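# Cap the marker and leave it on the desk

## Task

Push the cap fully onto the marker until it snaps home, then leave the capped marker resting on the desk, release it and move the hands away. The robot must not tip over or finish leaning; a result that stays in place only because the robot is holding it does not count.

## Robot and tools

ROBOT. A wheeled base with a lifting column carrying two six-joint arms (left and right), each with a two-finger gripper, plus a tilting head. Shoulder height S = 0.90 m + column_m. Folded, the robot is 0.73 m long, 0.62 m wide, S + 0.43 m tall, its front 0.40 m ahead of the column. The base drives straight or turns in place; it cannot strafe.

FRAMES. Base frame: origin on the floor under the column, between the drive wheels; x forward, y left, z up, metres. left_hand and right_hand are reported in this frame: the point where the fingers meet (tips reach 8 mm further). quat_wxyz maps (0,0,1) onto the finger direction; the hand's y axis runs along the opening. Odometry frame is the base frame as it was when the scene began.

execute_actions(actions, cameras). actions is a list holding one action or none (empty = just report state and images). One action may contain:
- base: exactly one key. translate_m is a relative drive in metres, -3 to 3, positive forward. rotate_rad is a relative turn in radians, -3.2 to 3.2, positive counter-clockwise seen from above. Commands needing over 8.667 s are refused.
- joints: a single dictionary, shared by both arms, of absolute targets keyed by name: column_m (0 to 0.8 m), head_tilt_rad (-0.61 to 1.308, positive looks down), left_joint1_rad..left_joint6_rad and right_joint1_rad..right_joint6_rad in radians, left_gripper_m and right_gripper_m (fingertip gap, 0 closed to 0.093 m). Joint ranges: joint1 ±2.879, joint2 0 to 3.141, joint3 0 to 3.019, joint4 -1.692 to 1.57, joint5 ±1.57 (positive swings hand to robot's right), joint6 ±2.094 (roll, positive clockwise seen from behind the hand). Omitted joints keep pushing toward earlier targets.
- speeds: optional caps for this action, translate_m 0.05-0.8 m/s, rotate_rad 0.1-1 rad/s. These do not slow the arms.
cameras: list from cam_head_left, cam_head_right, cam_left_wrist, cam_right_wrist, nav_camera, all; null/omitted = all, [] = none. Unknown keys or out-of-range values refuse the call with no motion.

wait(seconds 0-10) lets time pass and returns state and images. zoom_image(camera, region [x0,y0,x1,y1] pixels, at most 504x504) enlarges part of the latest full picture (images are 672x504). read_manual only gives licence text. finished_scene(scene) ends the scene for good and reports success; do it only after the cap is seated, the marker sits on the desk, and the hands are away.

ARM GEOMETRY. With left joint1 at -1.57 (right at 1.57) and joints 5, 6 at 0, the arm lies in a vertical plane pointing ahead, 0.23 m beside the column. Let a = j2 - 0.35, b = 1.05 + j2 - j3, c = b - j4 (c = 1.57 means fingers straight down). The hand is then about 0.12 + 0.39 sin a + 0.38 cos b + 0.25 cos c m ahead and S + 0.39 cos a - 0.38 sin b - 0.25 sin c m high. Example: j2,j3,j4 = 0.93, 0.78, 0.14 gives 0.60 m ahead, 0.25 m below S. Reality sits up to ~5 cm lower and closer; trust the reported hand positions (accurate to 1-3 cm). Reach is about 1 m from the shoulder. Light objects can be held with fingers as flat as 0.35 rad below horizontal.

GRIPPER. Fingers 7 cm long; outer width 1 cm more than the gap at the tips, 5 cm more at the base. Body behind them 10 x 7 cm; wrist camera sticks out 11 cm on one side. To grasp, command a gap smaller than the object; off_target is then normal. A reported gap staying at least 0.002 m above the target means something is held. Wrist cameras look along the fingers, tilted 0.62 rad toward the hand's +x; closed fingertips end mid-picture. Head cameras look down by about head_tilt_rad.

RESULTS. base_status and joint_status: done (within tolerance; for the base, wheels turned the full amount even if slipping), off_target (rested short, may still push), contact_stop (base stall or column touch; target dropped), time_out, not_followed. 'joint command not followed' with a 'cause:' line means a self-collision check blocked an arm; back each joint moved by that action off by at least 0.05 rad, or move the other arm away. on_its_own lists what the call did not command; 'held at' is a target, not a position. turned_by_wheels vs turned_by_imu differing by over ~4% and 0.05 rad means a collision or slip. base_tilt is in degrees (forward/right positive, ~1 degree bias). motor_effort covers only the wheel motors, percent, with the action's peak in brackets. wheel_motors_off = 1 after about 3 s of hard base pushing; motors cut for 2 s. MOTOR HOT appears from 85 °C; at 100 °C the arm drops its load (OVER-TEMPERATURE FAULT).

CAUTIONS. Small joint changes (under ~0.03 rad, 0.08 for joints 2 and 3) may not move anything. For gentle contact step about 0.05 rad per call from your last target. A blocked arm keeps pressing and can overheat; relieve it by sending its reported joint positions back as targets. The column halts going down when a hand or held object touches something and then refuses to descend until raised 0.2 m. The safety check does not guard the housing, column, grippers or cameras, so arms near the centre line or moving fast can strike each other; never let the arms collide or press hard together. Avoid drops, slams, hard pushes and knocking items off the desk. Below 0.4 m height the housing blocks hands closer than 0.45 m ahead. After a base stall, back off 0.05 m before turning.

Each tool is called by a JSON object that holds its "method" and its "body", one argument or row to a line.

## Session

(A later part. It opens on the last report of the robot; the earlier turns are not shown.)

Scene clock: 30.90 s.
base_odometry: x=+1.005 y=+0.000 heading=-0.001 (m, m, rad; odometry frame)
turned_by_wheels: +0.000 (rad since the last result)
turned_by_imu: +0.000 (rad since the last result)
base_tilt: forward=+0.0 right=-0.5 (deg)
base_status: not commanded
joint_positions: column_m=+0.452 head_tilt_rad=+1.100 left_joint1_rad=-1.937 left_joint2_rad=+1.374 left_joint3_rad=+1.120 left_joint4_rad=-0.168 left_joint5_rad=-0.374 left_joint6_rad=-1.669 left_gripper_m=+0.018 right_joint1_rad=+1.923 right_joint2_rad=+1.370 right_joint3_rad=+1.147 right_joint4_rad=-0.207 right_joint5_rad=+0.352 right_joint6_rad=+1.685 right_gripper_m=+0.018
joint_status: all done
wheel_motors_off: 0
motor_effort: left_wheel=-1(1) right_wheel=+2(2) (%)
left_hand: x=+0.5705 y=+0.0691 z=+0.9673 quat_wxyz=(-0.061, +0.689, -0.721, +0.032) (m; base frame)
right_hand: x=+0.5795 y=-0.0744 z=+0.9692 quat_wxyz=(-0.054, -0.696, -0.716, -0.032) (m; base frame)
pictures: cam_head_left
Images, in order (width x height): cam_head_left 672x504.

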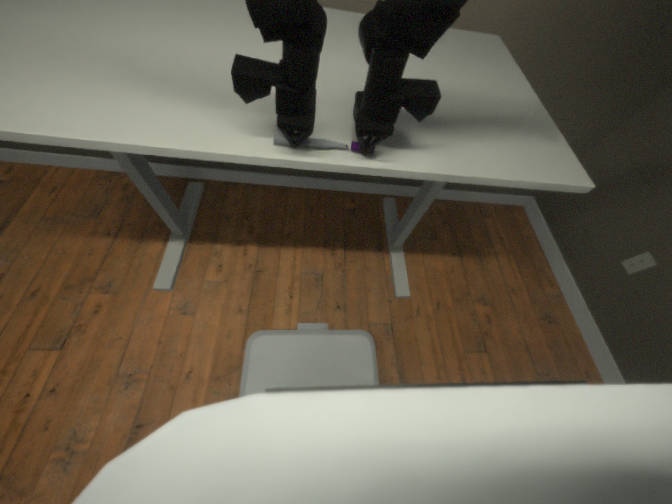

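{"method": "execute_actions", "body": {
  "actions": [
    {"joints":{"left_joint1_rad":-1.98,"left_joint5_rad":-0.35,"left_joint2_rad":1.42,"left_joint4_rad":-0.12,"right_joint1_rad":1.95,"right_joint2_rad":1.41,"right_joint5_rad":0.33,"right_joint4_rad":-0.18}}
  ],
  "cameras": ["cam_head_left"]
}}

{"method": "zoom_image", "body": {
  "camera": "cam_head_left",
  "region": [260,105,400,175]
}}

Scene clock: 31.60 s.
base_odometry: x=+1.005 y=+0.000 heading=-0.001 (m, m, rad; odometry frame)
turned_by_wheels: +0.000 (rad since the last result)
turned_by_imu: +0.000 (rad since the last result)
base_tilt: forward=+0.1 right=-0.5 (deg)
base_status: not commanded
joint_positions: column_m=+0.452 head_tilt_rad=+1.100 left_joint1_rad=-1.967 left_joint2_rad=+1.383 left_joint3_rad=+1.120 left_joint4_rad=-0.135 left_joint5_rad=-0.361 left_joint6_rad=-1.669 left_gripper_m=+0.018 right_joint1_rad=+1.937 right_joint2_rad=+1.375 right_joint3_rad=+1.147 right_joint4_rad=-0.188 right_joint5_rad=+0.335 right_joint6_rad=+1.685 right_gripper_m=+0.018
joint_status: all done
wheel_motors_off: 0
motor_effort: left_wheel=-1(0) right_wheel=+1(1) (%)
left_hand: x=+0.5715 y=+0.0480 z=+0.9684 quat_wxyz=(-0.053, +0.687, -0.723, +0.055) (m; base frame)
right_hand: x=+0.5804 y=-0.0623 z=+0.9694 quat_wxyz=(-0.047, -0.694, -0.716, -0.047) (m; base frame)
pictures: cam_head_left
Images, in order (width x height): cam_head_left 672x504.

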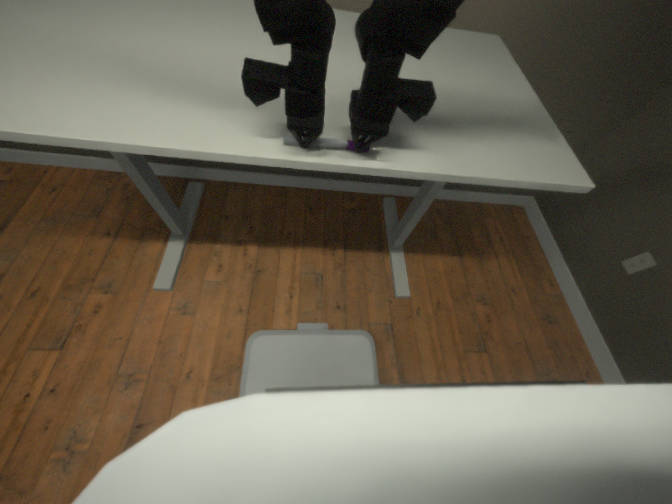

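Region (260, 105, 400, 175) of cam_head_left's 672x504 image, scaled by 3.600, with more detail than that image has.

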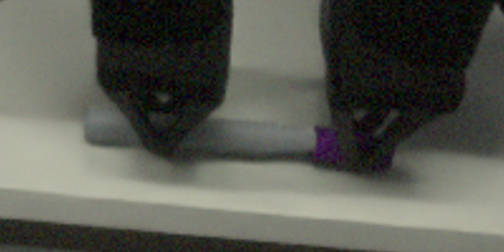

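{"method": "execute_actions", "body": {
  "actions": [
    {"joints":{"left_joint1_rad":-1.95,"left_joint5_rad":-0.35,"left_gripper_m":0.05}}
  ],
  "cameras": []
}}

{"method": "execute_actions", "body": {
  "actions": [
    {"joints":{"left_joint1_rad":-1.84,"left_joint2_rad":1.35,"left_joint5_rad":-0.33}}
  ],
  "cameras": []
}}

{"method": "execute_actions", "body": {
  "actions": [
    {"joints":{"left_gripper_m":0,"left_joint4_rad":-0.18}}
  ],
  "cameras": ["cam_head_left"]
}}

Scene clock: 32.53 s.
base_odometry: x=+1.005 y=+0.000 heading=-0.001 (m, m, rad; odometry frame)
turned_by_wheels: +0.000 (rad since the last result)
turned_by_imu: +0.000 (rad since the last result)
base_tilt: forward=+0.1 right=-0.6 (deg)
base_status: not commanded
joint_positions: column_m=+0.452 head_tilt_rad=+1.100 left_joint1_rad=-1.966 left_joint2_rad=+1.385 left_joint3_rad=+1.127 left_joint4_rad=-0.128 left_joint5_rad=-0.354 left_joint6_rad=-1.670 left_gripper_m=+0.050 right_joint1_rad=+1.937 right_joint2_rad=+1.375 right_joint3_rad=+1.147 right_joint4_rad=-0.188 right_joint5_rad=+0.335 right_joint6_rad=+1.685 right_gripper_m=+0.018
joint_status: all done
wheel_motors_off: 0
motor_effort: left_wheel=-2(2) right_wheel=+1(2) (%)
left_hand: x=+0.5762 y=+0.0463 z=+0.9685 quat_wxyz=(-0.054, +0.688, -0.721, +0.061) (m; base frame)
right_hand: x=+0.5804 y=-0.0623 z=+0.9694 quat_wxyz=(-0.046, -0.694, -0.716, -0.047) (m; base frame)
pictures: none
No camera images: the call's "cameras" was empty. Leave "cameras" out to get every camera's image.

Scene clock: 33.30 s.
base_odometry: x=+1.005 y=+0.000 heading=-0.001 (m, m, rad; odometry frame)
turned_by_wheels: +0.000 (rad since the last result)
turned_by_imu: +0.000 (rad since the last result)
base_tilt: forward=+0.0 right=-0.4 (deg)
base_status: not commanded
joint_positions: column_m=+0.452 head_tilt_rad=+1.100 left_joint1_rad=-1.837 left_joint2_rad=+1.347 left_joint3_rad=+1.120 left_joint4_rad=-0.128 left_joint5_rad=-0.329 left_joint6_rad=-1.670 left_gripper_m=+0.050 right_joint1_rad=+1.937 right_joint2_rad=+1.375 right_joint3_rad=+1.147 right_joint4_rad=-0.188 right_joint5_rad=+0.335 right_joint6_rad=+1.685 right_gripper_m=+0.018
joint_status: all done
wheel_motors_off: 0
motor_effort: left_wheel=-2(3) right_wheel=+1(2) (%)
left_hand: x=+0.5958 y=+0.1209 z=+0.9688 quat_wxyz=(-0.094, +0.709, -0.698, +0.039) (m; base frame)
right_hand: x=+0.5804 y=-0.0623 z=+0.9694 quat_wxyz=(-0.046, -0.694, -0.716, -0.047) (m; base frame)
pictures: none
No camera images: the call's "cameras" was empty. Leave "cameras" out to get every camera's image.

Scene clock: 33.90 s.
base_odometry: x=+1.005 y=+0.000 heading=-0.001 (m, m, rad; odometry frame)
turned_by_wheels: +0.000 (rad since the last result)
turned_by_imu: +0.000 (rad since the last result)
base_tilt: forward=+0.1 right=-0.3 (deg)
base_status: not commanded
joint_positions: column_m=+0.452 head_tilt_rad=+1.100 left_joint1_rad=-1.837 left_joint2_rad=+1.347 left_joint3_rad=+1.118 left_joint4_rad=-0.167 left_joint5_rad=-0.329 left_joint6_rad=-1.670 left_gripper_m=+0.001 right_joint1_rad=+1.937 right_joint2_rad=+1.375 right_joint3_rad=+1.147 right_joint4_rad=-0.188 right_joint5_rad=+0.335 right_joint6_rad=+1.685 right_gripper_m=+0.018
joint_status: all done
wheel_motors_off: 0
motor_effort: left_wheel=-1(1) right_wheel=+1(2) (%)
left_hand: x=+0.5853 y=+0.1219 z=+0.9669 quat_wxyz=(-0.081, +0.706, -0.703, +0.023) (m; base frame)
right_hand: x=+0.5804 y=-0.0623 z=+0.9694 quat_wxyz=(-0.046, -0.694, -0.716, -0.047) (m; base frame)
pictures: cam_head_left
Images, in order (width x height): cam_head_left 672x504.

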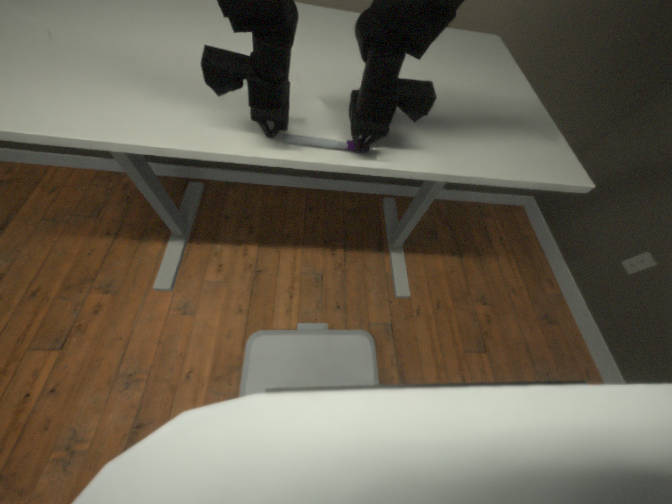

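Moving inward shifts x back about 2 cm, fine-ish.

{"method": "execute_actions", "body": {
  "actions": [
    {"joints":{"left_joint1_rad":-1.92,"left_joint2_rad":1.39,"left_joint4_rad":-0.15}}
  ],
  "cameras": ["cam_head_left"]
}}

{"method": "zoom_image", "body": {
  "camera": "cam_head_left",
  "region": [240,95,400,175]
}}

Scene clock: 34.63 s.
base_odometry: x=+1.005 y=+0.000 heading=-0.001 (m, m, rad; odometry frame)
turned_by_wheels: +0.000 (rad since the last result)
turned_by_imu: +0.000 (rad since the last result)
base_tilt: forward=+0.1 right=-0.5 (deg)
base_status: not commanded
joint_positions: column_m=+0.452 head_tilt_rad=+1.100 left_joint1_rad=-1.902 left_joint2_rad=+1.368 left_joint3_rad=+1.116 left_joint4_rad=-0.160 left_joint5_rad=-0.343 left_joint6_rad=-1.671 left_gripper_m=+0.001 right_joint1_rad=+1.935 right_joint2_rad=+1.375 right_joint3_rad=+1.147 right_joint4_rad=-0.188 right_joint5_rad=+0.346 right_joint6_rad=+1.687 right_gripper_m=+0.018
joint_status: all done
wheel_motors_off: 0
motor_effort: left_wheel=-1(0) right_wheel=+2(2) (%)
left_hand: x=+0.5741 y=+0.0845 z=+0.9646 quat_wxyz=(-0.062, +0.695, -0.715, +0.034) (m; base frame)
right_hand: x=+0.5805 y=-0.0650 z=+0.9689 quat_wxyz=(-0.051, -0.696, -0.715, -0.043) (m; base frame)
pictures: cam_head_left
Images, in order (width x height): cam_head_left 672x504.

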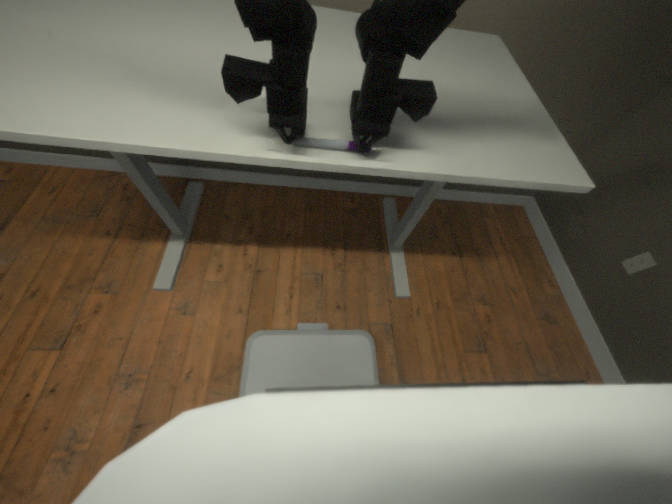

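Region (240, 95, 400, 175) of cam_head_left's 672x504 image, scaled by 3.150, with more detail than that image has.

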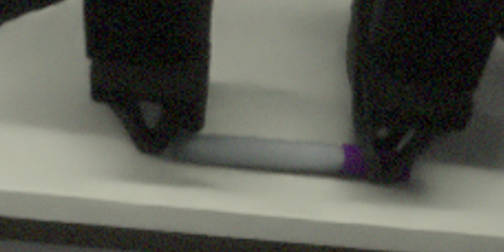

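In contact. Push.

{"method": "execute_actions", "body": {
  "actions": [
    {"joints":{"left_joint1_rad":-2.0,"left_joint5_rad":-0.29,"right_joint1_rad":1.99,"right_joint5_rad":0.27}}
  ],
  "cameras": ["cam_head_left"]
}}

{"method": "zoom_image", "body": {
  "camera": "cam_head_left",
  "region": [240,95,400,175]
}}

Scene clock: 36.70 s.
base_odometry: x=+1.005 y=+0.000 heading=-0.001 (m, m, rad; odometry frame)
turned_by_wheels: +0.000 (rad since the last result)
turned_by_imu: +0.000 (rad since the last result)
base_tilt: forward=+0.1 right=-0.5 (deg)
base_status: not commanded
joint_positions: column_m=+0.452 head_tilt_rad=+1.100 left_joint1_rad=-1.909 left_joint2_rad=+1.369 left_joint3_rad=+1.115 left_joint4_rad=-0.159 left_joint5_rad=-0.322 left_joint6_rad=-1.673 left_gripper_m=+0.001 right_joint1_rad=+1.927 right_joint2_rad=+1.375 right_joint3_rad=+1.147 right_joint4_rad=-0.185 right_joint5_rad=+0.347 right_joint6_rad=+1.691 right_gripper_m=+0.018
joint_status: left_joint1_rad time_out (moved -0.007 of -0.098); left_joint5_rad time_out (moved +0.021 of +0.053); right_joint1_rad time_out (moved -0.009 of +0.055); right_joint5_rad time_out (moved +0.000 of -0.076)
wheel_motors_off: 0
on_its_own: left_joint1_rad is held at -1.934, not at your -2.000, since a time_out; right_joint1_rad is held at +1.935, not at your +1.990, since a time_out; right_joint5_rad is held at +0.333, not at your +0.270, since a time_out
motor_effort: left_wheel=-2(14) right_wheel=+2(14) (%)
left_hand: x=+0.5718 y=+0.0770 z=+0.9646 quat_wxyz=(-0.051, +0.694, -0.717, +0.042) (m; base frame)
right_hand: x=+0.5819 y=-0.0702 z=+0.9680 quat_wxyz=(-0.055, -0.699, -0.712, -0.041) (m; base frame)
pictures: cam_head_left
joint command not followed: on one or more control steps a check withheld the commanded joint targets of the left arm, and it was not sent them on those steps.
cause: the commanded joint targets would bring a part of the robot too close to another arm (this arm's wrist (the part past joint 4) and the other arm's wrist (the part past joint 4)); next, command targets that bring no part of the robot closer to that arm.
joint command not followed: on one or more control steps a check withheld the commanded joint targets of the right arm, and it was not sent them on those steps.
cause: the commanded joint targets would bring a part of the robot too close to another arm (this arm's wrist (the part past joint 4) and the other arm's wrist (the part past joint 4)); next, command targets that bring no part of the robot closer to that arm.
Images, in order (width x height): cam_head_left 672x504.

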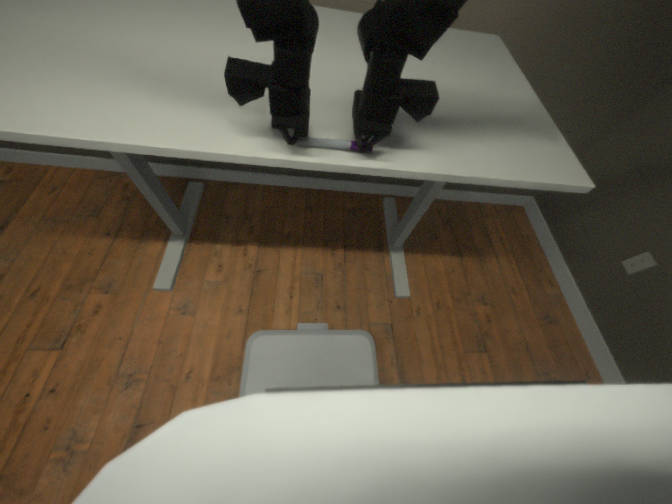

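Region (240, 95, 400, 175) of cam_head_left's 672x504 image, scaled by 3.150, with more detail than that image has.

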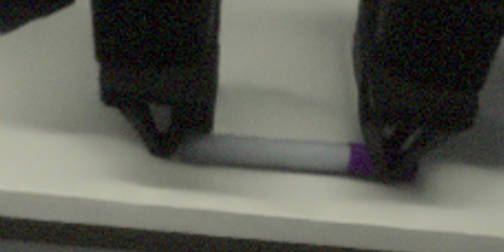

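{"method": "execute_actions", "body": {
  "actions": [
    {"joints":{"left_joint1_rad":-1.86,"left_joint5_rad":-0.33,"right_joint1_rad":1.93,"right_joint5_rad":0.34,"right_gripper_m":0.05}}
  ],
  "cameras": []
}}

{"method": "execute_actions", "body": {
  "actions": [
    {"joints":{"column_m":0.55}}
  ],
  "cameras": ["cam_head_left","cam_right_wrist"]
}}

{"method": "zoom_image", "body": {
  "camera": "cam_head_left",
  "region": [240,100,420,200]
}}

Scene clock: 37.47 s.
base_odometry: x=+1.005 y=+0.000 heading=-0.001 (m, m, rad; odometry frame)
turned_by_wheels: +0.000 (rad since the last result)
turned_by_imu: +0.000 (rad since the last result)
base_tilt: forward=+0.0 right=-0.6 (deg)
base_status: not commanded
joint_positions: column_m=+0.452 head_tilt_rad=+1.100 left_joint1_rad=-1.894 left_joint2_rad=+1.368 left_joint3_rad=+1.115 left_joint4_rad=-0.159 left_joint5_rad=-0.326 left_joint6_rad=-1.673 left_gripper_m=+0.001 right_joint1_rad=+1.927 right_joint2_rad=+1.380 right_joint3_rad=+1.150 right_joint4_rad=-0.183 right_joint5_rad=+0.343 right_joint6_rad=+1.691 right_gripper_m=+0.050
joint_status: all done
wheel_motors_off: 0
motor_effort: left_wheel=-2(3) right_wheel=+2(2) (%)
left_hand: x=+0.5738 y=+0.0868 z=+0.9635 quat_wxyz=(-0.058, +0.697, -0.714, +0.037) (m; base frame)
right_hand: x=+0.5821 y=-0.0687 z=+0.9662 quat_wxyz=(-0.053, -0.699, -0.712, -0.042) (m; base frame)
pictures: none
No camera images: the call's "cameras" was empty. Leave "cameras" out to get every camera's image.

Scene clock: 39.33 s.
base_odometry: x=+1.005 y=+0.000 heading=-0.001 (m, m, rad; odometry frame)
turned_by_wheels: +0.000 (rad since the last result)
turned_by_imu: +0.000 (rad since the last result)
base_tilt: forward=+0.0 right=-0.5 (deg)
base_status: not commanded
joint_positions: column_m=+0.550 head_tilt_rad=+1.100 left_joint1_rad=-1.874 left_joint2_rad=+1.380 left_joint3_rad=+1.115 left_joint4_rad=-0.159 left_joint5_rad=-0.327 left_joint6_rad=-1.673 left_gripper_m=+0.001 right_joint1_rad=+1.927 right_joint2_rad=+1.394 right_joint3_rad=+1.150 right_joint4_rad=-0.183 right_joint5_rad=+0.343 right_joint6_rad=+1.691 right_gripper_m=+0.050
joint_status: all done
wheel_motors_off: 0
motor_effort: left_wheel=-3(4) right_wheel=+3(3) (%)
left_hand: x=+0.5702 y=+0.0978 z=+1.0536 quat_wxyz=(-0.061, +0.699, -0.712, +0.026) (m; base frame)
right_hand: x=+0.5762 y=-0.0677 z=+1.0576 quat_wxyz=(-0.049, -0.697, -0.714, -0.037) (m; base frame)
pictures: cam_head_left, cam_right_wrist
Images, in order (width x height): cam_head_left 672x504, cam_right_wrist 672x504.

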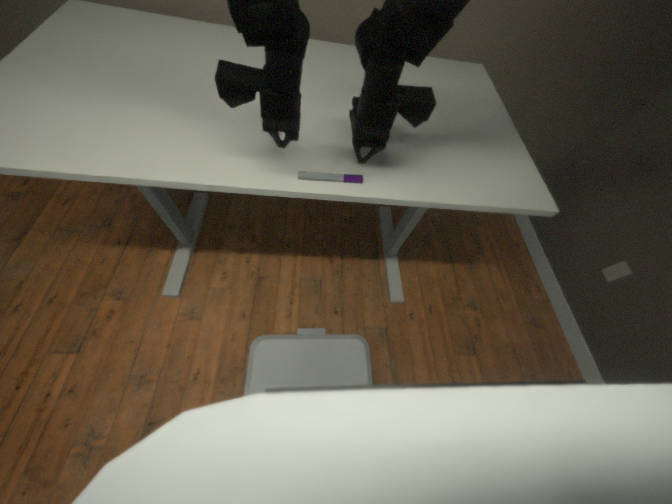

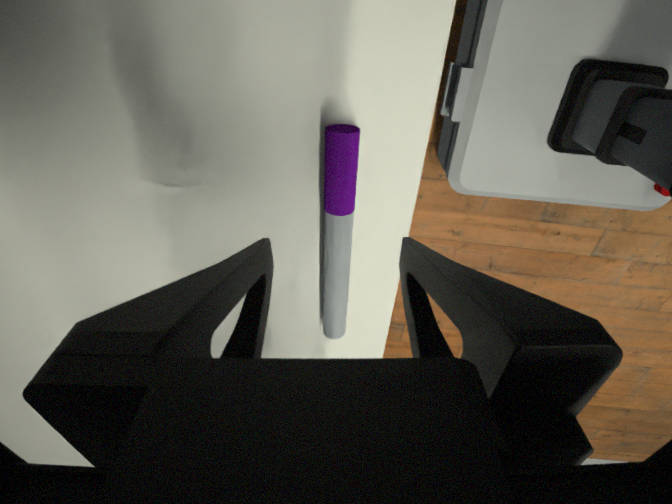

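Region (240, 100, 420, 200) of cam_head_left's 672x504 image, scaled by 2.800, with more detail than that image has.

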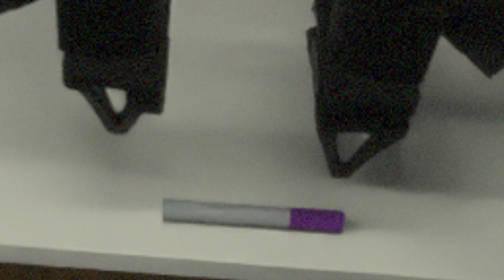

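{"method": "finished_scene", "body": {
  "scene": 2
}}

The scene is finished: the task was done.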